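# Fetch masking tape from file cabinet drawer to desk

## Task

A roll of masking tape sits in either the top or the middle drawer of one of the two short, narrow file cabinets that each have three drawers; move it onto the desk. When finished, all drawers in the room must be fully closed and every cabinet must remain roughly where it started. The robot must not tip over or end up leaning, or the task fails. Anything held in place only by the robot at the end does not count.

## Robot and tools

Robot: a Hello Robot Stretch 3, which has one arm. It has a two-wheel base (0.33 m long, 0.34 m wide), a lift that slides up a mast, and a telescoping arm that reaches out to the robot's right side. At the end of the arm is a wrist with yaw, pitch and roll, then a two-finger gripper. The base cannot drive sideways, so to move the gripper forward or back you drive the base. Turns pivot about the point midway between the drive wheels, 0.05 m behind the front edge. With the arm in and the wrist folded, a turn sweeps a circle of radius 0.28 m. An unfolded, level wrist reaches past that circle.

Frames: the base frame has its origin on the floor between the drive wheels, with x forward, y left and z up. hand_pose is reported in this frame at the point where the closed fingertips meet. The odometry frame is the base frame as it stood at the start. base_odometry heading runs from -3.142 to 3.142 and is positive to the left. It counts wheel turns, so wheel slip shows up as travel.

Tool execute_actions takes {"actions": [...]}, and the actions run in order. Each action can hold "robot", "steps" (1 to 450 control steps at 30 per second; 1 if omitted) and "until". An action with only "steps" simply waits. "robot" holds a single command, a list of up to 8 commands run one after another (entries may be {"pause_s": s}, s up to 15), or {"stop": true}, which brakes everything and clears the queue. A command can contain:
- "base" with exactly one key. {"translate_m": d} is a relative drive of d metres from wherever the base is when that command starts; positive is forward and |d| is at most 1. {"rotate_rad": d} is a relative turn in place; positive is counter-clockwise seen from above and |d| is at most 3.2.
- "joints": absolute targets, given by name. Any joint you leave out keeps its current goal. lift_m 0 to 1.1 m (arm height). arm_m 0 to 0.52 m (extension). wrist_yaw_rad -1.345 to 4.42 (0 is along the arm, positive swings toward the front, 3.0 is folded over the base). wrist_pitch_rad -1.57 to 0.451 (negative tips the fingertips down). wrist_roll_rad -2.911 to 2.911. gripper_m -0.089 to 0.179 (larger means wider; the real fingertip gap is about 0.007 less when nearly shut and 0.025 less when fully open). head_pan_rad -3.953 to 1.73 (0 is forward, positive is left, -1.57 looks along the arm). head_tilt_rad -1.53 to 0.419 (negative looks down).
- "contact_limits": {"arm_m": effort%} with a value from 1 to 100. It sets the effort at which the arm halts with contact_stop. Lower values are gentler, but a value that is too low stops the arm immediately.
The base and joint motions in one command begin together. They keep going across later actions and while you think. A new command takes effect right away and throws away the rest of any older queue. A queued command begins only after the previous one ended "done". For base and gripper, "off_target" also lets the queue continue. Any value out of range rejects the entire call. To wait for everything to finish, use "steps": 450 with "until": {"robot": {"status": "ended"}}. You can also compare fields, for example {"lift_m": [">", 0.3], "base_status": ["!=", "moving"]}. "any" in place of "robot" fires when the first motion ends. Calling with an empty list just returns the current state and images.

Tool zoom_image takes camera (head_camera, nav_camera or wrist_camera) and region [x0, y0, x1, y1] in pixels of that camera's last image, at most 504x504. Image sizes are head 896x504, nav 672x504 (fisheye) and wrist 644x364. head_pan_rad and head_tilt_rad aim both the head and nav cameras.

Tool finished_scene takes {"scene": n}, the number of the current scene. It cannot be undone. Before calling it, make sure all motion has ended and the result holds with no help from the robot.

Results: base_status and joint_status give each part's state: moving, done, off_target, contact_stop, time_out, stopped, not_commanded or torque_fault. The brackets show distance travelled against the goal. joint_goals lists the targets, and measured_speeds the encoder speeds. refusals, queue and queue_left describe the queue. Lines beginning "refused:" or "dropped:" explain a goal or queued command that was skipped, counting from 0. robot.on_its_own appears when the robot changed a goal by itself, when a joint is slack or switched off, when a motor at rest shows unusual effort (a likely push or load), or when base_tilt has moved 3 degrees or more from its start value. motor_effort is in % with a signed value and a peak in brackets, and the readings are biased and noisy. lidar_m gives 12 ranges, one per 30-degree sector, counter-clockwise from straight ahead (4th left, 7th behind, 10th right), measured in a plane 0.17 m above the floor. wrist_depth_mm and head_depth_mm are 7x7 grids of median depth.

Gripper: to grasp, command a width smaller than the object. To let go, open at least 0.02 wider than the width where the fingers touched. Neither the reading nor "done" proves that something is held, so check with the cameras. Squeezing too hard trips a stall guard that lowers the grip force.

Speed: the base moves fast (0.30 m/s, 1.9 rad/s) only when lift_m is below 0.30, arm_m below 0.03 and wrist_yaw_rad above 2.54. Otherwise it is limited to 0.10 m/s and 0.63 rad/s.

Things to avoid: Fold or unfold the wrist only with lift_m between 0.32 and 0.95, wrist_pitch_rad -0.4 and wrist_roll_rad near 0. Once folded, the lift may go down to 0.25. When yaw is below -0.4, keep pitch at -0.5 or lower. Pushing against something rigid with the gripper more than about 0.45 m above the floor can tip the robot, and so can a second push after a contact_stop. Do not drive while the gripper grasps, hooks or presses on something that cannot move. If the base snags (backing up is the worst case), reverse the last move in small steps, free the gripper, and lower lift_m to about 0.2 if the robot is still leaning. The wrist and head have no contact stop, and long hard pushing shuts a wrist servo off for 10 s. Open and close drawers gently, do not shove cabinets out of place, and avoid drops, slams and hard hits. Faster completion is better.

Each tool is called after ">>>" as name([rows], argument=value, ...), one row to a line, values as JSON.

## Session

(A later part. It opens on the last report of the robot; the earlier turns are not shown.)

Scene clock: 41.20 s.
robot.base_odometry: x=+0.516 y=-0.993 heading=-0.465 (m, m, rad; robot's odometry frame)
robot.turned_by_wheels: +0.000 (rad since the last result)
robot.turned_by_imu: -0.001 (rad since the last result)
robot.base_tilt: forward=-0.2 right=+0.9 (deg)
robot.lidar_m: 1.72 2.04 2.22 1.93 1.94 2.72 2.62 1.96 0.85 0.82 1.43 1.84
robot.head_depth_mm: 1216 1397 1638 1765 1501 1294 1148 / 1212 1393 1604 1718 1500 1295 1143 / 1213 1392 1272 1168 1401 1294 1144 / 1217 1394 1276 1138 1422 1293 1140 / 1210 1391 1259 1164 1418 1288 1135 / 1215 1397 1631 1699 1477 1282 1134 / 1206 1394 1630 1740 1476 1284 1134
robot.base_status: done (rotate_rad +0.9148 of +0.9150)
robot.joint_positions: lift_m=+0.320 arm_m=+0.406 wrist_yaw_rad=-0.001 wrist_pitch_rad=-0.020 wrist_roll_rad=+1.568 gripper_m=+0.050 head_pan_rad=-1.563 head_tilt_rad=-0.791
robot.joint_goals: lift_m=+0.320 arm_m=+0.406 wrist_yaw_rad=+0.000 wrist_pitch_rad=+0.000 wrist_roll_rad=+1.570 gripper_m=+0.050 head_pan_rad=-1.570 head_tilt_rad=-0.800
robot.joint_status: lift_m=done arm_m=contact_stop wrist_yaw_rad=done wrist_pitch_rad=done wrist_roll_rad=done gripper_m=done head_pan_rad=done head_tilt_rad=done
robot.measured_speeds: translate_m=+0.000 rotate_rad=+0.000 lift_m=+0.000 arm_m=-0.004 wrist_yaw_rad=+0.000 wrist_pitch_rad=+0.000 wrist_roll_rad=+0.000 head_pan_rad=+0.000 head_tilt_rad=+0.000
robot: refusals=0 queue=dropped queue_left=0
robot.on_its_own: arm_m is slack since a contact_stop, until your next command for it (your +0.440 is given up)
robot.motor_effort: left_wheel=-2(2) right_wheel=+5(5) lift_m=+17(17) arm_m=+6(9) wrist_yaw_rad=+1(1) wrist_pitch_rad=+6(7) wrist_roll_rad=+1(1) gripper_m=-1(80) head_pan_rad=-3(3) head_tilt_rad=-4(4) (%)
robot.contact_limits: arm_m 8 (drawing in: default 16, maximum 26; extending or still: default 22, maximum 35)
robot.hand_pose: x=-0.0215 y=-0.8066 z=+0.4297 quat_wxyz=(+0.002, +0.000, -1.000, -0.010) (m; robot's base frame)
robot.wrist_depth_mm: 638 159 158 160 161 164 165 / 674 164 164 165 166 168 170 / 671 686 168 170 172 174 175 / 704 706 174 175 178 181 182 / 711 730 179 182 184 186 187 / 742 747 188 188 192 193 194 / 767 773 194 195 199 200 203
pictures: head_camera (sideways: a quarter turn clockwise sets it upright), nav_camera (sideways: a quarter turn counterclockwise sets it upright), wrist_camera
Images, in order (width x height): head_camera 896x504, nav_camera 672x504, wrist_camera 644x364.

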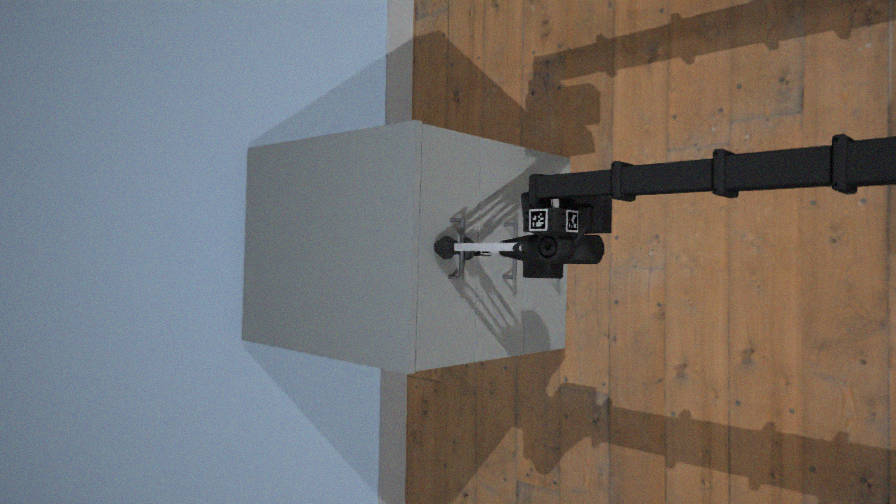

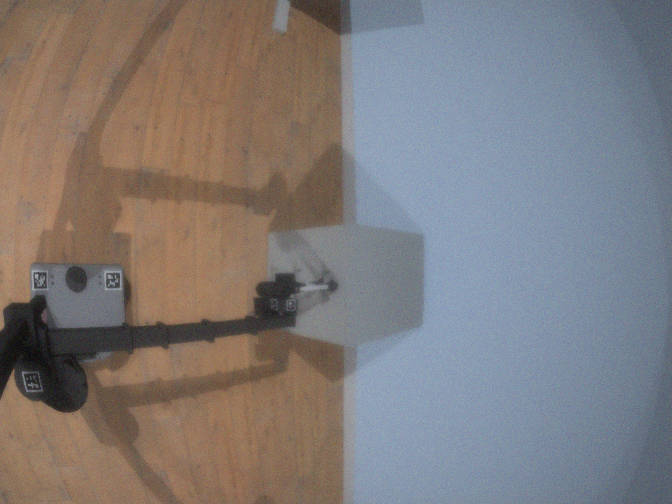

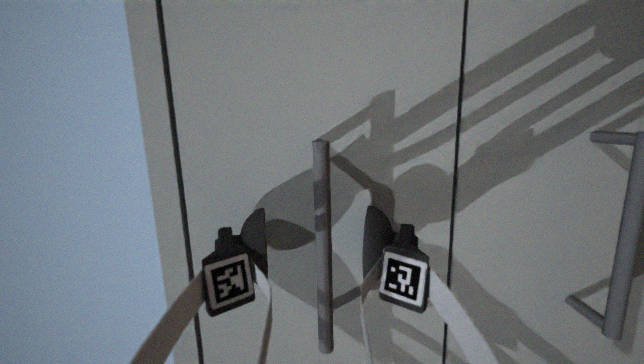

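>>> execute_actions([
  {"robot":[{"joints":{"arm_m":0.398}},{"joints":{"gripper_m":-0.07}},{"joints":{"arm_m":0.34}}],"steps":450,"until":{"robot":{"status":"ended"}}},
])

Scene clock: 45.97 s.
robot.base_odometry: x=+0.516 y=-0.993 heading=-0.465 (m, m, rad; robot's odometry frame)
robot.turned_by_wheels: +0.000 (rad since the last result)
robot.turned_by_imu: -0.001 (rad since the last result)
robot.base_tilt: forward=-0.2 right=+0.9 (deg)
robot.lidar_m: 1.72 2.04 2.22 1.92 1.94 2.73 2.63 1.97 0.85 0.82 1.43 1.84
robot.head_depth_mm: 1212 1397 1634 1769 1505 1304 1150 / 1213 1400 1605 1709 1489 1294 1140 / 1208 1392 1277 1129 1393 1294 1138 / 1216 1395 1269 1119 1383 1285 1140 / 1214 1397 1262 1126 1419 1288 1131 / 1220 1394 1628 1697 1475 1282 1131 / 1214 1388 1647 1729 1476 1287 1135
robot.base_status: done (rotate_rad +0.9150 of +0.9150)
robot.joint_positions: lift_m=+0.320 arm_m=+0.340 wrist_yaw_rad=+0.002 wrist_pitch_rad=-0.025 wrist_roll_rad=+1.568 gripper_m=-0.063 head_pan_rad=-1.563 head_tilt_rad=-0.791
robot.joint_goals: lift_m=+0.320 arm_m=+0.340 wrist_yaw_rad=+0.000 wrist_pitch_rad=+0.000 wrist_roll_rad=+1.570 gripper_m=-0.064 head_pan_rad=-1.570 head_tilt_rad=-0.800
robot.joint_status: lift_m=done arm_m=done wrist_yaw_rad=done wrist_pitch_rad=done wrist_roll_rad=done gripper_m=done head_pan_rad=done head_tilt_rad=done
robot.measured_speeds: translate_m=+0.000 rotate_rad=+0.000 lift_m=+0.000 arm_m=+0.000 wrist_yaw_rad=+0.000 wrist_pitch_rad=+0.000 wrist_roll_rad=+0.000 head_pan_rad=+0.000 head_tilt_rad=+0.000
robot: refusals=0 queue=done queue_left=0
robot.on_its_own: gripper_m is held at -0.064, not at your -0.070, by its stall guard, which is still easing
robot.motor_effort: left_wheel=+0(2) right_wheel=+2(5) lift_m=+17(17) arm_m=-3(5) wrist_yaw_rad=-1(1) wrist_pitch_rad=+7(8) wrist_roll_rad=+2(2) gripper_m=-22(100) head_pan_rad=-3(3) head_tilt_rad=-3(4) (%)
robot.hand_pose: x=-0.0209 y=-0.7409 z=+0.4284 quat_wxyz=(+0.002, +0.001, -1.000, -0.013) (m; robot's base frame)
robot.wrist_depth_mm: 701 708 165 167 168 223 228 / 717 709 170 171 174 231 235 / 735 746 176 176 179 238 243 / 752 760 181 183 186 248 252 / 789 781 187 187 193 255 262 / 810 801 194 199 201 268 269 / 824 827 203 205 208 277 280
pictures: head_camera (sideways: a quarter turn clockwise sets it upright), nav_camera (sideways: a quarter turn counterclockwise sets it upright), wrist_camera
Images, in order (width x height): head_camera 896x504, nav_camera 672x504, wrist_camera 644x364.

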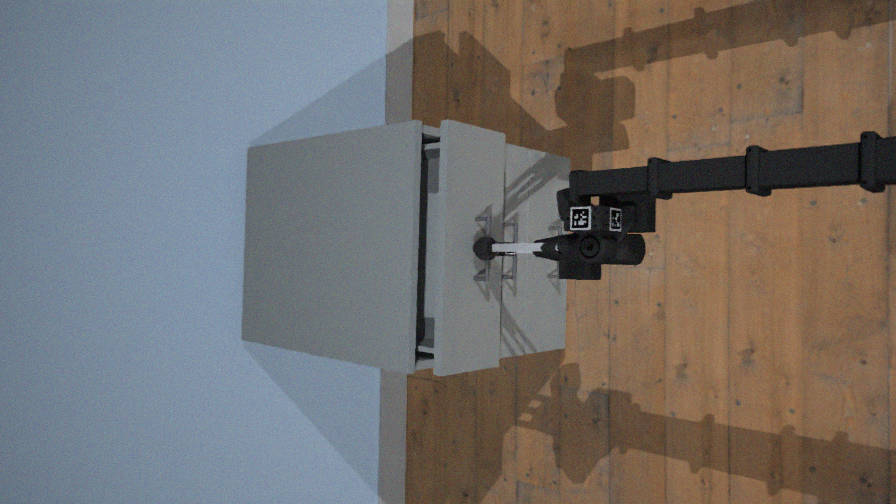

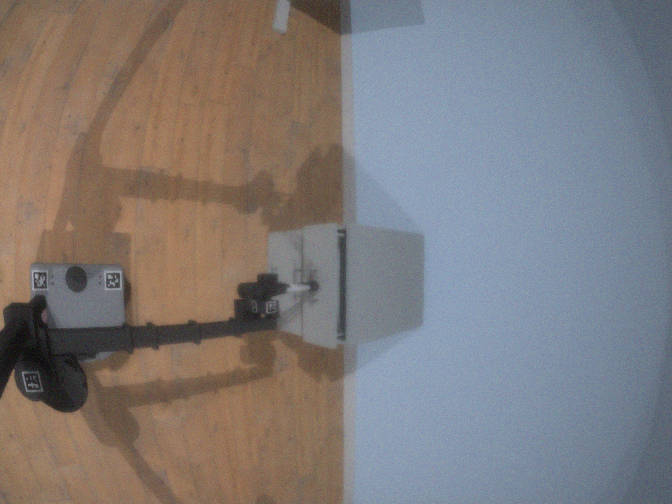

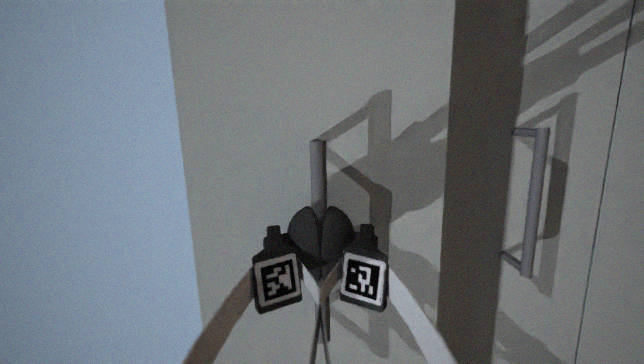

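Works. Continue pulling.

>>> execute_actions([
  {"robot":{"joints":{"arm_m":0.1,"head_tilt_rad":-0.95},"contact_limits":{"arm_m":10}},"steps":450,"until":{"robot":{"status":"ended"}}},
])

Scene clock: 48.87 s.
robot.base_odometry: x=+0.516 y=-0.993 heading=-0.465 (m, m, rad; robot's odometry frame)
robot.turned_by_wheels: +0.000 (rad since the last result)
robot.turned_by_imu: +0.000 (rad since the last result)
robot.base_tilt: forward=-0.3 right=+1.0 (deg)
robot.lidar_m: 1.72 2.03 2.22 1.92 1.94 2.72 2.62 1.97 0.85 0.82 1.43 1.84
robot.head_depth_mm: 1289 1522 1745 1567 1391 1240 1119 / 1281 1480 1702 1534 1376 1235 1136 / 1287 1255 1190 1106 1351 1228 - / 1294 1241 1191 1100 1373 1190 - / 1295 1243 1128 1094 1360 1224 1114 / 1290 1529 1714 1545 1359 1223 1109 / 1293 1530 1726 1530 1354 1223 1102
robot.base_status: done (rotate_rad +0.9151 of +0.9150)
robot.joint_positions: lift_m=+0.320 arm_m=+0.100 wrist_yaw_rad=+0.013 wrist_pitch_rad=-0.028 wrist_roll_rad=+1.568 gripper_m=-0.055 head_pan_rad=-1.563 head_tilt_rad=-0.938
robot.joint_goals: lift_m=+0.320 arm_m=+0.100 wrist_yaw_rad=+0.000 wrist_pitch_rad=+0.000 wrist_roll_rad=+1.570 gripper_m=-0.056 head_pan_rad=-1.570 head_tilt_rad=-0.950
robot.joint_status: lift_m=done arm_m=done wrist_yaw_rad=done wrist_pitch_rad=done wrist_roll_rad=done gripper_m=done head_pan_rad=done head_tilt_rad=done
robot.measured_speeds: translate_m=+0.000 rotate_rad=+0.000 lift_m=+0.000 arm_m=+0.000 wrist_yaw_rad=+0.000 wrist_pitch_rad=+0.000 wrist_roll_rad=+0.000 head_pan_rad=+0.000 head_tilt_rad=+0.000
robot: refusals=0 queue=done queue_left=0
robot.on_its_own: gripper_m is held at -0.056, not at your -0.070, by its stall guard, which is not easing now
robot.motor_effort: left_wheel=+1(0) right_wheel=-2(2) lift_m=+17(17) arm_m=-3(4) wrist_yaw_rad=-12(12) wrist_pitch_rad=+8(8) wrist_roll_rad=+1(1) gripper_m=-21(23) head_pan_rad=-3(3) head_tilt_rad=-5(20) (%)
robot.contact_limits: arm_m 10 (drawing in: default 16, maximum 26; extending or still: default 22, maximum 35)
robot.hand_pose: x=-0.0182 y=-0.5008 z=+0.4277 quat_wxyz=(+0.002, +0.006, -1.000, -0.014) (m; robot's base frame)
robot.wrist_depth_mm: 913 904 163 166 167 444 445 / 932 938 169 171 173 462 458 / 942 964 175 177 179 477 462 / - - 180 182 186 491 461 / - - 188 187 193 516 469 / - - 195 200 203 644 466 / - - 204 206 210 697 480
pictures: head_camera (sideways: a quarter turn clockwise sets it upright), nav_camera (sideways: a quarter turn counterclockwise sets it upright), wrist_camera
Images, in order (width x height): head_camera 896x504, nav_camera 672x504, wrist_camera 644x364.

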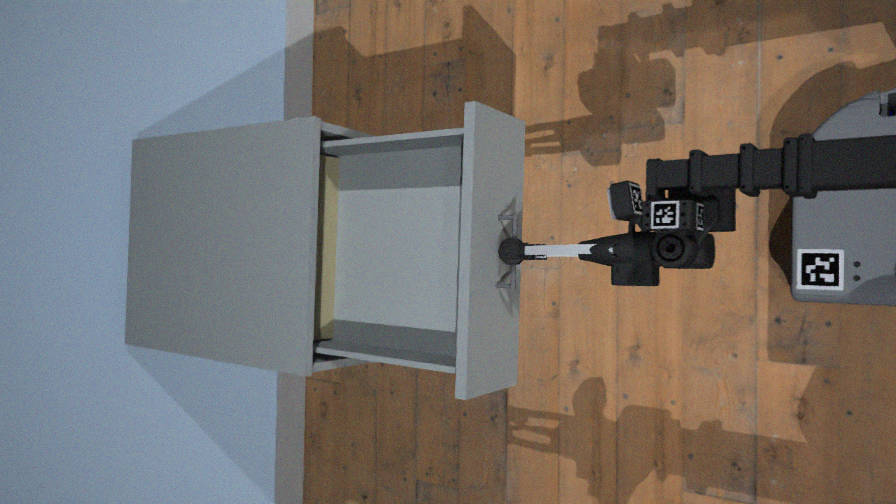

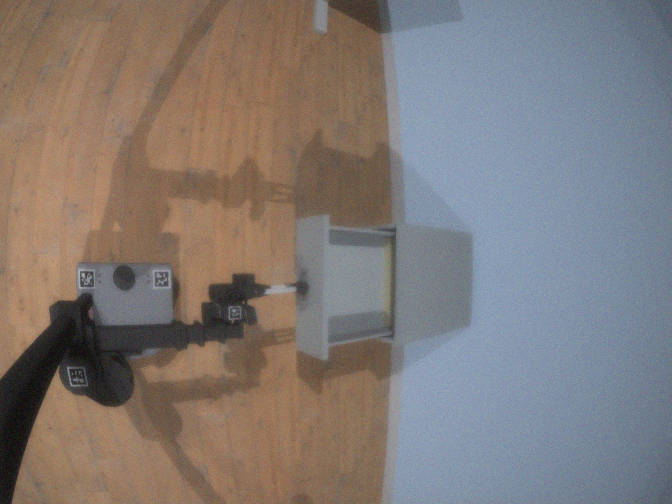

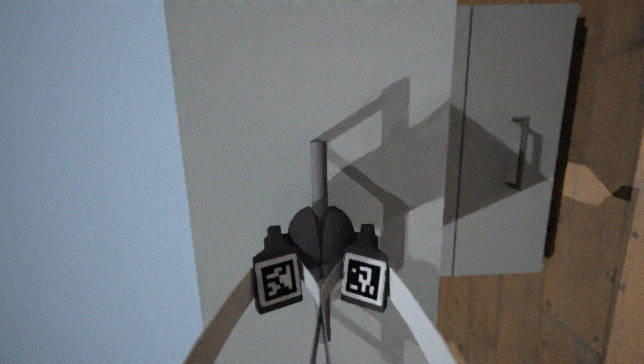

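>>> execute_actions([
  {"robot":[{"joints":{"arm_m":0.385},"contact_limits":{"arm_m":10}},{"joints":{"arm_m":0.41},"contact_limits":{"arm_m":8}}],"steps":450,"until":{"robot":{"status":"ended"}}},
  {"robot":[{"joints":{"gripper_m":0.05}},{"joints":{"arm_m":0.34}},{"joints":{"lift_m":0.165}}],"steps":450,"until":{"robot":{"status":"ended"}}},
])

Scene clock: 58.00 s.
robot.base_odometry: x=+0.516 y=-0.993 heading=-0.465 (m, m, rad; robot's odometry frame)
robot.turned_by_wheels: +0.000 (rad since the last result)
robot.turned_by_imu: -0.002 (rad since the last result)
robot.base_tilt: forward=-0.2 right=+0.8 (deg)
robot.lidar_m: 1.72 2.03 2.22 1.93 1.94 2.72 2.62 1.97 0.85 0.82 1.43 1.84
robot.head_depth_mm: 1289 1518 1751 1567 1376 1232 1118 / 1293 1482 1702 1553 1382 1237 1135 / 1291 1256 1125 1400 1373 1229 - / 1285 1250 1128 1407 1340 1227 - / 1291 1244 1131 1413 1367 1218 1105 / 1293 1522 1705 1536 1353 1214 1102 / 1292 1528 1732 1536 1356 1218 1103
robot.base_status: done (rotate_rad +0.9149 of +0.9150)
robot.joint_positions: lift_m=+0.166 arm_m=+0.340 wrist_yaw_rad=-0.001 wrist_pitch_rad=-0.022 wrist_roll_rad=+1.568 gripper_m=+0.050 head_pan_rad=-1.563 head_tilt_rad=-0.939
robot.joint_goals: lift_m=+0.165 arm_m=+0.340 wrist_yaw_rad=+0.000 wrist_pitch_rad=+0.000 wrist_roll_rad=+1.570 gripper_m=+0.050 head_pan_rad=-1.570 head_tilt_rad=-0.950
robot.joint_status: lift_m=done arm_m=done wrist_yaw_rad=done wrist_pitch_rad=done wrist_roll_rad=done gripper_m=done head_pan_rad=done head_tilt_rad=done
robot.measured_speeds: translate_m=+0.000 rotate_rad=+0.000 lift_m=+0.000 arm_m=+0.000 wrist_yaw_rad=+0.000 wrist_pitch_rad=+0.000 wrist_roll_rad=+0.000 head_pan_rad=+0.000 head_tilt_rad=+0.000
robot: refusals=0 queue=done queue_left=0
robot.motor_effort: left_wheel=-1(2) right_wheel=+3(5) lift_m=+17(16) arm_m=-2(9) wrist_yaw_rad=+2(12) wrist_pitch_rad=+6(9) wrist_roll_rad=+1(1) gripper_m=+0(81) head_pan_rad=-3(3) head_tilt_rad=-5(6) (%)
robot.hand_pose: x=-0.0216 y=-0.7410 z=+0.2743 quat_wxyz=(+0.002, -0.001, -1.000, -0.011) (m; robot's base frame)
robot.wrist_depth_mm: 213 215 217 219 221 224 227 / 219 222 223 227 228 232 234 / 226 228 231 232 237 237 244 / 232 237 239 241 244 247 254 / 241 244 246 249 254 256 264 / 251 252 - 259 264 267 273 / 260 260 263 268 274 274 281
pictures: head_camera (sideways: a quarter turn clockwise sets it upright), nav_camera (sideways: a quarter turn counterclockwise sets it upright), wrist_camera
replaced: robot.arm_m: its motion had ended contact_stop
Images, in order (width x height): head_camera 896x504, nav_camera 672x504, wrist_camera 644x364.

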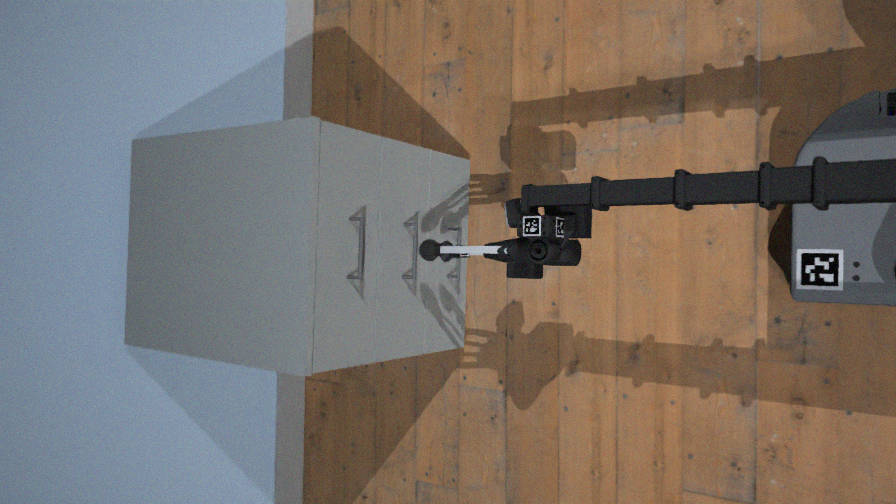

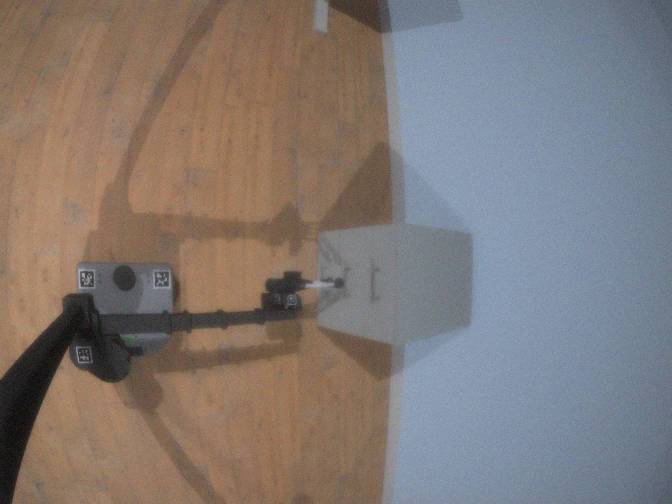

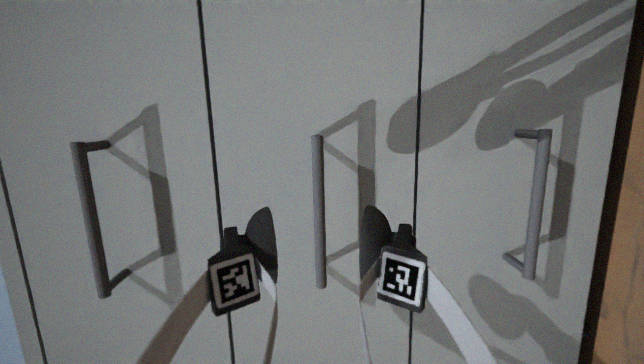

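Top closed (depth is flat). Aligned with middle handle.

>>> execute_actions([
  {"robot":[{"joints":{"arm_m":0.398},"contact_limits":{"arm_m":10}},{"joints":{"gripper_m":-0.06}},{"joints":{"arm_m":0.1},"contact_limits":{"arm_m":10}}],"steps":450,"until":{"robot":{"status":"ended"}}},
])

Scene clock: 64.13 s.
robot.base_odometry: x=+0.516 y=-0.993 heading=-0.465 (m, m, rad; robot's odometry frame)
robot.turned_by_wheels: +0.000 (rad since the last result)
robot.turned_by_imu: -0.001 (rad since the last result)
robot.base_tilt: forward=-0.2 right=+0.9 (deg)
robot.lidar_m: 1.72 2.04 2.22 1.92 1.94 2.73 2.62 1.96 0.85 0.82 1.43 1.83
robot.head_depth_mm: 1291 1515 1747 1560 1389 1232 1120 / 1290 1485 1696 1561 1350 1229 1133 / 1283 1256 1126 1294 1307 1241 - / 1289 1250 1133 1283 1303 1192 - / 1291 1247 1127 1272 1299 1224 1107 / 1292 1535 1714 1545 1340 1216 1102 / 1293 1521 1737 1530 1357 1213 1102
robot.base_status: done (rotate_rad +0.9150 of +0.9150)
robot.joint_positions: lift_m=+0.165 arm_m=+0.100 wrist_yaw_rad=+0.012 wrist_pitch_rad=-0.028 wrist_roll_rad=+1.568 gripper_m=-0.055 head_pan_rad=-1.563 head_tilt_rad=-0.939
robot.joint_goals: lift_m=+0.165 arm_m=+0.100 wrist_yaw_rad=+0.000 wrist_pitch_rad=+0.000 wrist_roll_rad=+1.570 gripper_m=-0.054 head_pan_rad=-1.570 head_tilt_rad=-0.950
robot.joint_status: lift_m=done arm_m=done wrist_yaw_rad=done wrist_pitch_rad=done wrist_roll_rad=done gripper_m=done head_pan_rad=done head_tilt_rad=done
robot.measured_speeds: translate_m=+0.000 rotate_rad=+0.000 lift_m=+0.000 arm_m=+0.000 wrist_yaw_rad=+0.000 wrist_pitch_rad=+0.000 wrist_roll_rad=+0.000 head_pan_rad=+0.000 head_tilt_rad=+0.000
robot: refusals=0 queue=done queue_left=0
robot.on_its_own: gripper_m is held at -0.054, not at your -0.060, by its stall guard, which is still easing
robot.motor_effort: left_wheel=+0(1) right_wheel=-1(3) lift_m=+18(18) arm_m=-3(4) wrist_yaw_rad=-11(11) wrist_pitch_rad=+8(8) wrist_roll_rad=+2(1) gripper_m=-5(100) head_pan_rad=-3(3) head_tilt_rad=-6(5) (%)
robot.contact_limits: arm_m 10 (drawing in: default 16, maximum 26; extending or still: default 22, maximum 35)
robot.hand_pose: x=-0.0183 y=-0.5008 z=+0.2727 quat_wxyz=(+0.002, +0.006, -1.000, -0.014) (m; robot's base frame)
robot.wrist_depth_mm: 891 428 165 166 168 423 291 / 929 438 169 172 174 424 297 / 952 923 175 178 180 432 298 / - - 182 183 188 440 300 / - - 189 187 194 443 300 / - - 196 - 205 443 303 / - - 205 208 211 447 306
pictures: head_camera (sideways: a quarter turn clockwise sets it upright), nav_camera (sideways: a quarter turn counterclockwise sets it upright), wrist_camera
Images, in order (width x height): head_camera 896x504, nav_camera 672x504, wrist_camera 644x364.

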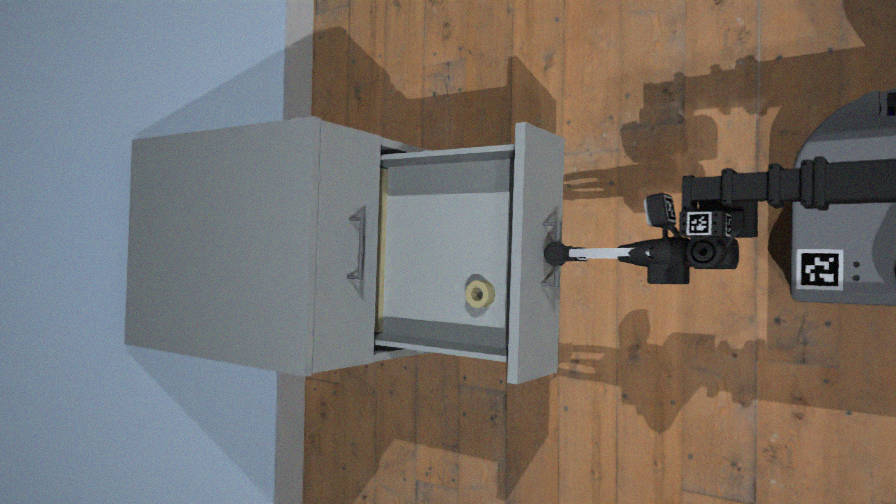

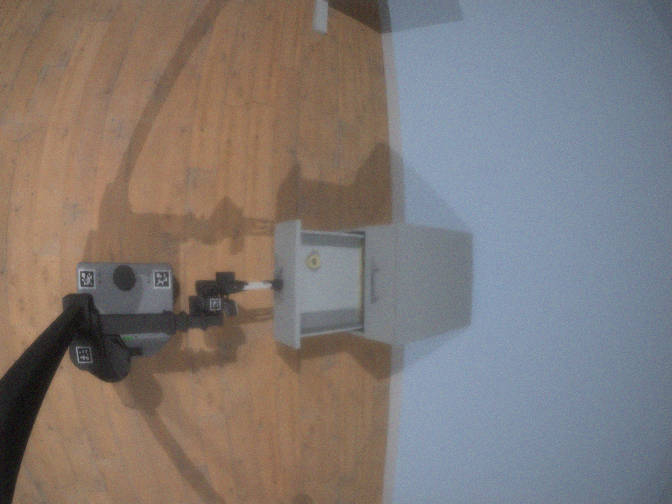

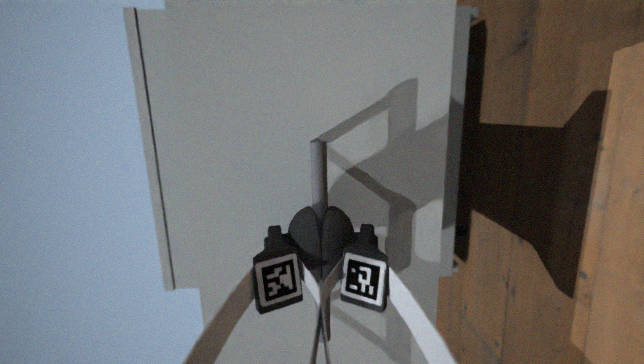

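>>> execute_actions([
  {"robot":[{"joints":{"gripper_m":0.05}},{"joints":{"arm_m":0.04}},{"base":{"translate_m":0.082},"joints":{"lift_m":0.55,"wrist_pitch_rad":-1.57,"gripper_m":0.12}},{"joints":{"arm_m":0.48}}],"steps":450,"until":{"robot":{"status":"ended"}}},
])

Scene clock: 76.03 s.
robot.base_odometry: x=+0.589 y=-1.030 heading=-0.465 (m, m, rad; robot's odometry frame)
robot.turned_by_wheels: +0.000 (rad since the last result)
robot.turned_by_imu: -0.002 (rad since the last result)
robot.base_tilt: forward=-0.2 right=+1.0 (deg)
robot.lidar_m: 1.64 1.98 2.10 2.02 1.95 2.81 2.71 1.96 0.85 0.83 1.43 1.76
robot.head_depth_mm: 1295 1523 1743 1565 1383 1236 1122 / 1286 1286 1117 1373 1315 1228 - / 1298 1244 - 1291 1303 1230 - / 1286 1247 1128 1285 1303 1224 - / 1292 1447 1668 1486 1321 1223 1108 / 1293 1530 1742 1548 1363 1223 1100 / 1298 1531 1722 1541 1359 1220 1102
robot.base_status: done (translate_m +0.0820 of +0.0820)
robot.joint_positions: lift_m=+0.549 arm_m=+0.480 wrist_yaw_rad=+0.000 wrist_pitch_rad=-1.561 wrist_roll_rad=+1.568 gripper_m=+0.120 head_pan_rad=-1.563 head_tilt_rad=-0.939
robot.joint_goals: lift_m=+0.550 arm_m=+0.480 wrist_yaw_rad=+0.000 wrist_pitch_rad=-1.570 wrist_roll_rad=+1.570 gripper_m=+0.120 head_pan_rad=-1.570 head_tilt_rad=-0.950
robot.joint_status: lift_m=done arm_m=done wrist_yaw_rad=done wrist_pitch_rad=done wrist_roll_rad=done gripper_m=done head_pan_rad=done head_tilt_rad=done
robot.measured_speeds: translate_m=+0.000 rotate_rad=+0.000 lift_m=+0.000 arm_m=+0.000 wrist_yaw_rad=+0.000 wrist_pitch_rad=+0.000 wrist_roll_rad=+0.000 head_pan_rad=+0.000 head_tilt_rad=+0.000
robot: refusals=0 queue=done queue_left=0
robot.motor_effort: left_wheel=-1(4) right_wheel=+2(5) lift_m=+44(55) arm_m=+3(4) wrist_yaw_rad=+1(11) wrist_pitch_rad=-3(62) wrist_roll_rad=+1(1) gripper_m=+0(81) head_pan_rad=-3(3) head_tilt_rad=-4(5) (%)
robot.hand_pose: x=-0.0215 y=-0.6026 z=+0.4317 quat_wxyz=(+0.001, +0.001, -0.710, -0.704) (m; robot's base frame)
robot.wrist_depth_mm: 340 340 339 339 293 543 536 / 346 348 352 347 298 551 - / 358 361 358 362 557 568 - / 364 369 367 373 584 580 - / 375 383 381 380 312 611 618 / 314 332 353 350 315 622 627 / 256 652 642 649 648 653 643
pictures: head_camera (sideways: a quarter turn clockwise sets it upright), nav_camera (sideways: a quarter turn counterclockwise sets it upright), wrist_camera
Images, in order (width x height): head_camera 896x504, nav_camera 672x504, wrist_camera 644x364.

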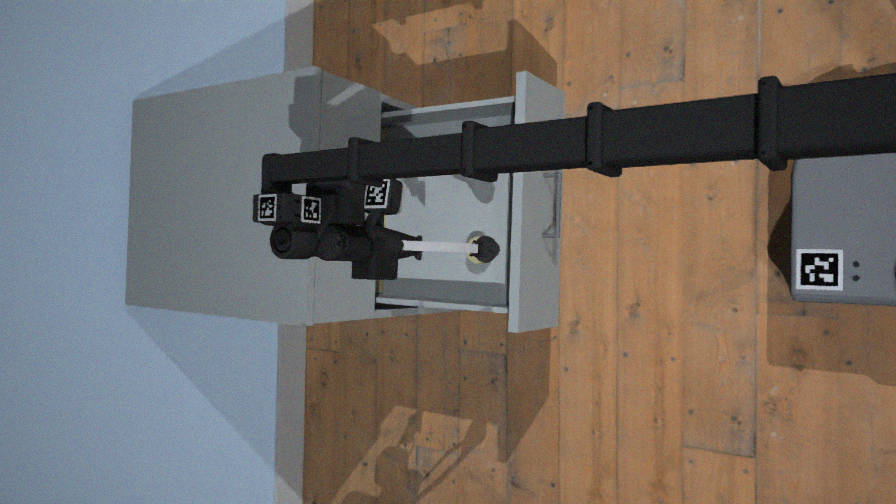

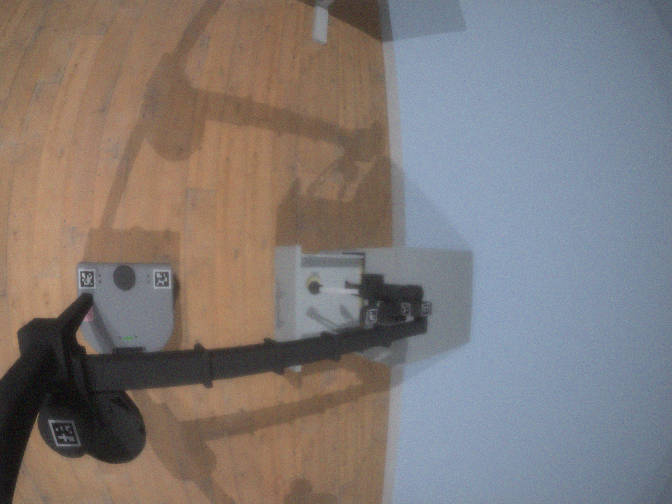

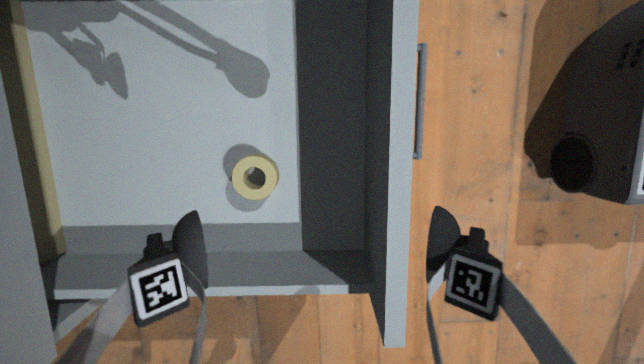

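>>> execute_actions([
  {"robot":{"joints":{"arm_m":0.52,"wrist_pitch_rad":-1.45,"gripper_m":0.1,"lift_m":0.43}},"steps":450,"until":{"robot":{"status":"ended"}}},
])

Scene clock: 78.20 s.
robot.base_odometry: x=+0.589 y=-1.030 heading=-0.465 (m, m, rad; robot's odometry frame)
robot.turned_by_wheels: +0.000 (rad since the last result)
robot.turned_by_imu: +0.000 (rad since the last result)
robot.base_tilt: forward=-0.2 right=+1.1 (deg)
robot.lidar_m: 1.64 1.98 2.10 2.02 1.95 2.81 2.70 1.96 0.85 0.82 1.42 1.76
robot.head_depth_mm: 1292 1535 1752 1566 1389 1243 1115 / 1285 1289 1120 1321 1314 1231 1132 / 1289 1250 1113 1279 1301 1218 - / 1287 1249 1108 1258 1296 1222 - / 1289 1445 1681 1489 1316 1221 1111 / 1293 1526 1746 1532 1358 1219 1105 / 1291 1536 1718 1536 1362 1215 1102
robot.base_status: done (translate_m +0.0820 of +0.0820)
robot.joint_positions: lift_m=+0.431 arm_m=+0.518 wrist_yaw_rad=+0.000 wrist_pitch_rad=-1.450 wrist_roll_rad=+1.568 gripper_m=+0.100 head_pan_rad=-1.563 head_tilt_rad=-0.939
robot.joint_goals: lift_m=+0.430 arm_m=+0.520 wrist_yaw_rad=+0.000 wrist_pitch_rad=-1.450 wrist_roll_rad=+1.570 gripper_m=+0.100 head_pan_rad=-1.570 head_tilt_rad=-0.950
robot.joint_status: lift_m=done arm_m=done wrist_yaw_rad=done wrist_pitch_rad=done wrist_roll_rad=done gripper_m=done head_pan_rad=done head_tilt_rad=done
robot.measured_speeds: translate_m=+0.000 rotate_rad=+0.000 lift_m=+0.000 arm_m=+0.000 wrist_yaw_rad=+0.000 wrist_pitch_rad=+0.000 wrist_roll_rad=+0.000 head_pan_rad=+0.000 head_tilt_rad=+0.000
robot: refusals=0 queue=done queue_left=0
robot.motor_effort: left_wheel=+0(1) right_wheel=+2(2) lift_m=+18(42) arm_m=+3(3) wrist_yaw_rad=+0(1) wrist_pitch_rad=+0(0) wrist_roll_rad=+1(1) gripper_m=+0(74) head_pan_rad=-3(3) head_tilt_rad=-3(4) (%)
robot.hand_pose: x=-0.0215 y=-0.6695 z=+0.3119 quat_wxyz=(+0.001, +0.001, -0.748, -0.663) (m; robot's base frame)
robot.wrist_depth_mm: 249 244 238 232 224 215 135 / 259 252 245 238 231 215 133 / 265 261 254 244 239 213 134 / 274 271 262 249 247 215 134 / 284 282 269 262 252 212 134 / 277 290 276 271 264 197 133 / 236 234 233 232 230 216 133
pictures: head_camera (sideways: a quarter turn clockwise sets it upright), nav_camera (sideways: a quarter turn counterclockwise sets it upright), wrist_camera
Images, in order (width x height): head_camera 896x504, nav_camera 672x504, wrist_camera 644x364.

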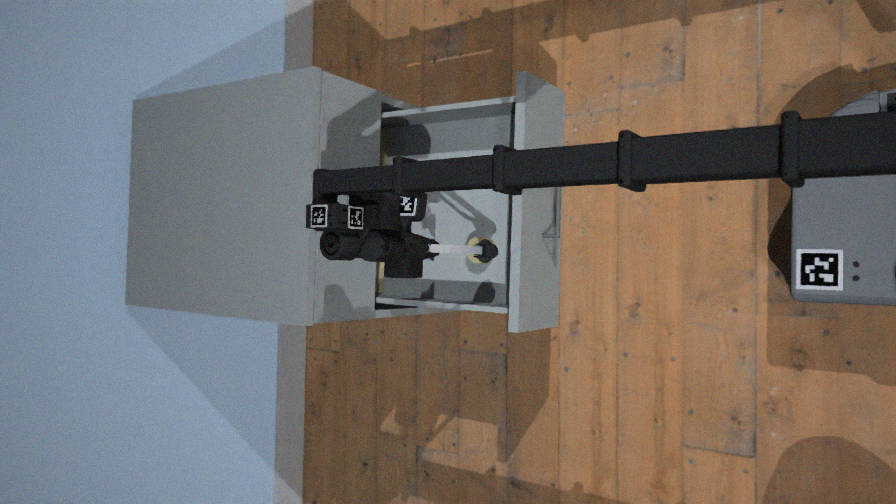

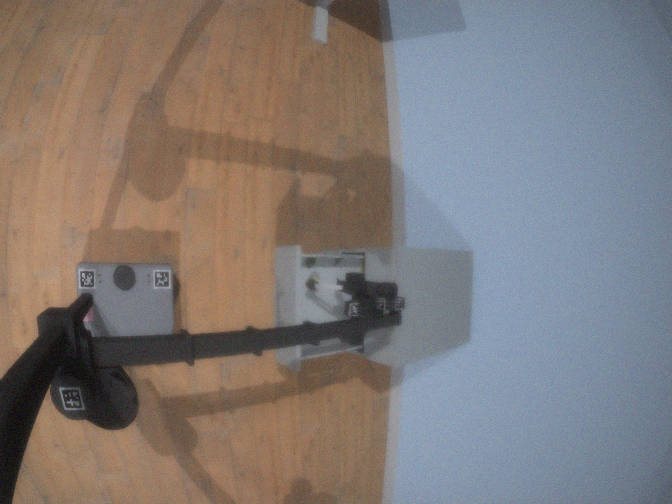

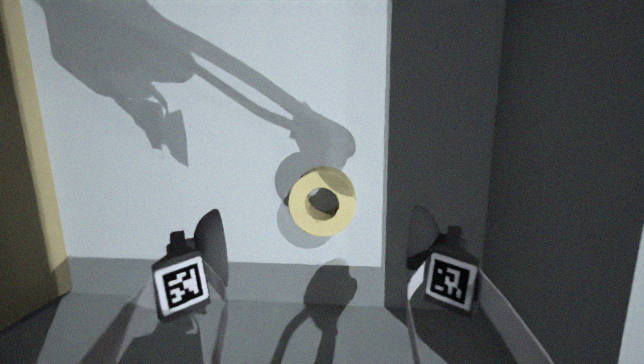

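>>> execute_actions([
  {"robot":{"joints":{"lift_m":0.361}},"steps":450,"until":{"robot":{"status":"ended"}}},
])

Scene clock: 79.63 s.
robot.base_odometry: x=+0.589 y=-1.030 heading=-0.465 (m, m, rad; robot's odometry frame)
robot.turned_by_wheels: +0.000 (rad since the last result)
robot.turned_by_imu: +0.000 (rad since the last result)
robot.base_tilt: forward=-0.2 right=+1.1 (deg)
robot.lidar_m: 1.63 1.98 2.10 2.02 1.95 2.80 2.70 1.97 0.85 0.82 1.43 1.77
robot.head_depth_mm: 1288 1535 1765 1572 1381 1234 1118 / 1292 1288 1121 1317 1311 1231 1133 / 1284 1255 1112 1267 1312 1226 - / 1293 1248 1112 1258 1302 1225 - / 1293 1446 1665 1486 1325 1217 1107 / 1290 1526 1734 1539 1362 1214 1108 / 1292 1520 1736 1528 1351 1215 1107
robot.base_status: done (translate_m +0.0820 of +0.0820)
robot.joint_positions: lift_m=+0.362 arm_m=+0.518 wrist_yaw_rad=+0.000 wrist_pitch_rad=-1.450 wrist_roll_rad=+1.568 gripper_m=+0.100 head_pan_rad=-1.563 head_tilt_rad=-0.939
robot.joint_goals: lift_m=+0.361 arm_m=+0.520 wrist_yaw_rad=+0.000 wrist_pitch_rad=-1.450 wrist_roll_rad=+1.570 gripper_m=+0.100 head_pan_rad=-1.570 head_tilt_rad=-0.950
robot.joint_status: lift_m=done arm_m=done wrist_yaw_rad=done wrist_pitch_rad=done wrist_roll_rad=done gripper_m=done head_pan_rad=done head_tilt_rad=done
robot.measured_speeds: translate_m=+0.000 rotate_rad=+0.000 lift_m=+0.000 arm_m=+0.000 wrist_yaw_rad=+0.000 wrist_pitch_rad=+0.000 wrist_roll_rad=+0.000 head_pan_rad=+0.000 head_tilt_rad=+0.000
robot: refusals=0 queue=done queue_left=0
robot.motor_effort: left_wheel=-1(1) right_wheel=+2(2) lift_m=+17(18) arm_m=+3(3) wrist_yaw_rad=+1(1) wrist_pitch_rad=-1(0) wrist_roll_rad=+1(1) gripper_m=+0(1) head_pan_rad=-3(3) head_tilt_rad=-5(5) (%)
robot.hand_pose: x=-0.0215 y=-0.6695 z=+0.2429 quat_wxyz=(+0.001, +0.001, -0.748, -0.663) (m; robot's base frame)
robot.wrist_depth_mm: 182 177 173 168 163 159 135 / 189 183 177 171 168 164 134 / 194 189 182 178 172 167 134 / 201 196 189 181 178 172 134 / 209 203 195 168 184 178 133 / 216 211 202 196 191 182 133 / 223 216 210 203 198 192 133
pictures: head_camera (sideways: a quarter turn clockwise sets it upright), nav_camera (sideways: a quarter turn counterclockwise sets it upright), wrist_camera
Images, in order (width x height): head_camera 896x504, nav_camera 672x504, wrist_camera 644x364.

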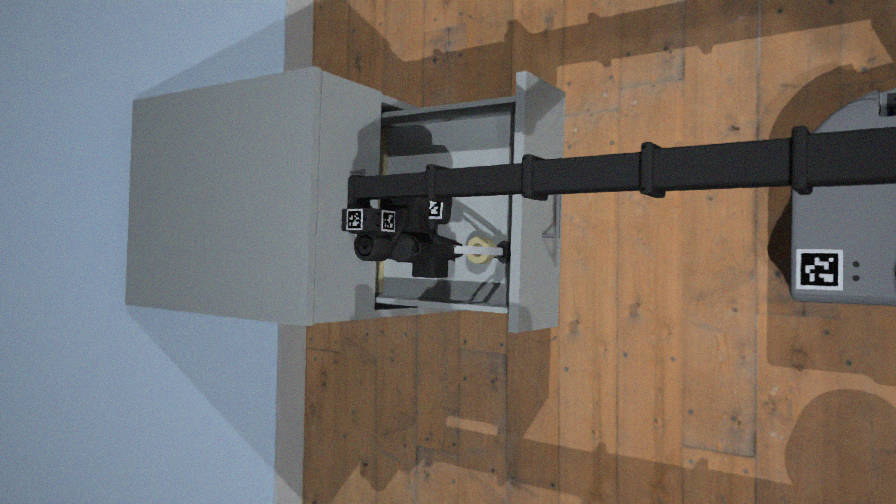

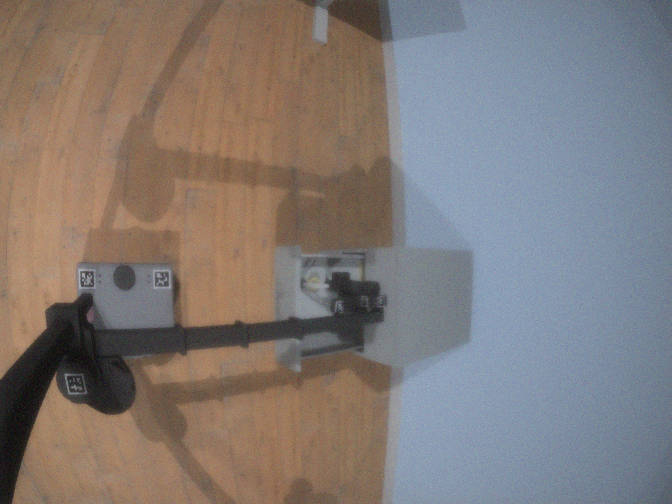

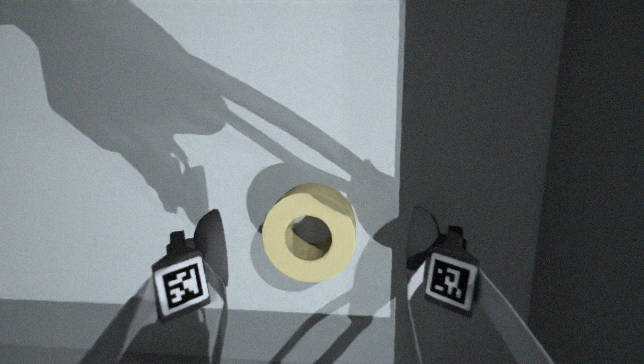

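>>> execute_actions([
  {"robot":[{"joints":{"lift_m":0.356}},{"joints":{"gripper_m":0.0}},{"joints":{"lift_m":0.42}}],"steps":450,"until":{"robot":{"status":"ended"}}},
])

Scene clock: 82.87 s.
robot.base_odometry: x=+0.589 y=-1.030 heading=-0.465 (m, m, rad; robot's odometry frame)
robot.turned_by_wheels: +0.000 (rad since the last result)
robot.turned_by_imu: -0.001 (rad since the last result)
robot.base_tilt: forward=-0.2 right=+0.8 (deg)
robot.lidar_m: 1.64 1.98 2.10 2.01 1.95 2.80 2.71 1.96 0.85 0.82 1.43 1.76
robot.head_depth_mm: 1289 1525 1742 1559 1384 1237 1118 / 1291 1294 1125 1316 1337 1235 1131 / 1285 1249 1116 1264 1329 1223 - / 1296 1246 1107 1264 1325 1219 - / 1287 1455 1662 1481 1341 1218 1103 / 1288 1531 1733 1531 1355 1220 1105 / 1296 1523 1726 1541 1360 1215 1109
robot.base_status: done (translate_m +0.0820 of +0.0820)
robot.joint_positions: lift_m=+0.419 arm_m=+0.518 wrist_yaw_rad=+0.000 wrist_pitch_rad=-1.450 wrist_roll_rad=+1.568 gripper_m=+0.001 head_pan_rad=-1.563 head_tilt_rad=-0.939
robot.joint_goals: lift_m=+0.420 arm_m=+0.520 wrist_yaw_rad=+0.000 wrist_pitch_rad=-1.450 wrist_roll_rad=+1.570 gripper_m=+0.000 head_pan_rad=-1.570 head_tilt_rad=-0.950
robot.joint_status: lift_m=done arm_m=done wrist_yaw_rad=done wrist_pitch_rad=done wrist_roll_rad=done gripper_m=done head_pan_rad=done head_tilt_rad=done
robot.measured_speeds: translate_m=+0.000 rotate_rad=+0.000 lift_m=+0.000 arm_m=+0.000 wrist_yaw_rad=+0.000 wrist_pitch_rad=+0.000 wrist_roll_rad=+0.000 head_pan_rad=+0.000 head_tilt_rad=+0.000
robot: refusals=0 queue=done queue_left=0
robot.motor_effort: left_wheel=-1(1) right_wheel=+2(3) lift_m=+44(47) arm_m=+3(3) wrist_yaw_rad=+1(0) wrist_pitch_rad=+0(10) wrist_roll_rad=+1(1) gripper_m=-15(90) head_pan_rad=-2(3) head_tilt_rad=-5(5) (%)
robot.hand_pose: x=-0.0215 y=-0.6694 z=+0.3009 quat_wxyz=(+0.001, +0.001, -0.748, -0.664) (m; robot's base frame)
robot.wrist_depth_mm: 242 235 227 221 215 161 101 / 247 240 234 228 220 161 100 / 255 249 243 234 227 159 100 / 264 259 249 240 234 160 102 / 274 268 260 165 240 160 105 / 281 277 - 261 245 159 108 / 236 235 234 232 231 147 112
pictures: head_camera (sideways: a quarter turn clockwise sets it upright), nav_camera (sideways: a quarter turn counterclockwise sets it upright), wrist_camera
Images, in order (width x height): head_camera 896x504, nav_camera 672x504, wrist_camera 644x364.

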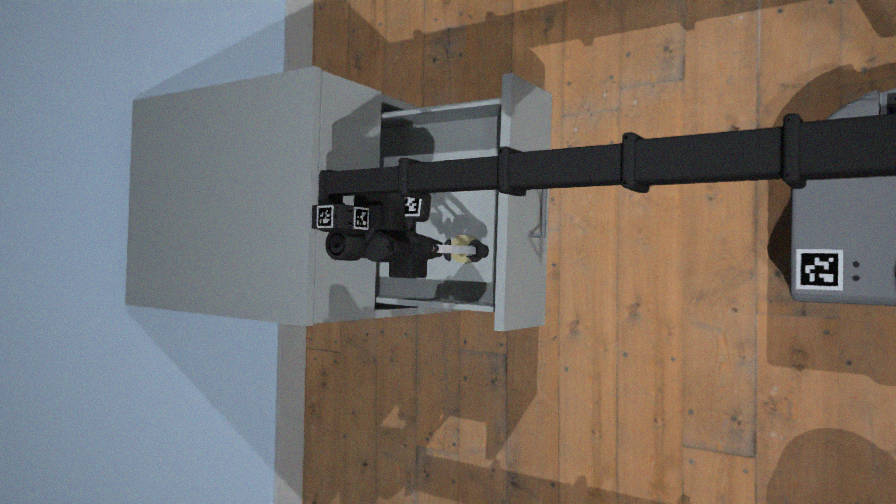

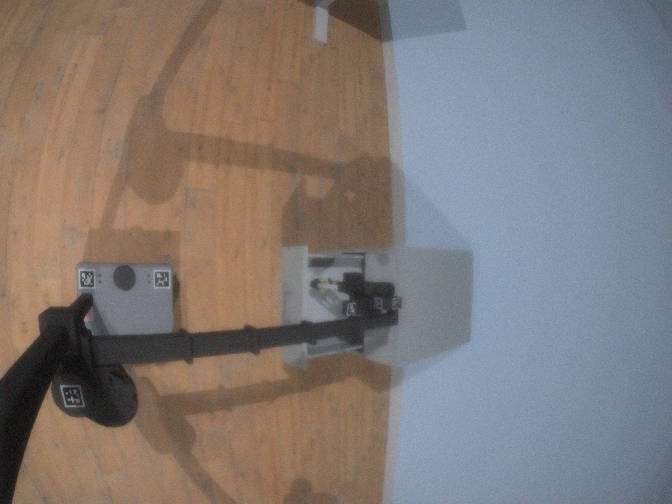

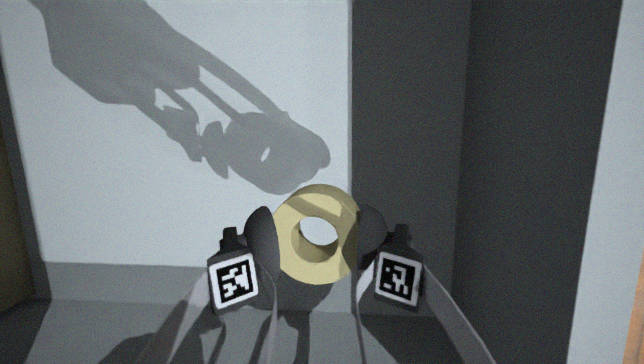

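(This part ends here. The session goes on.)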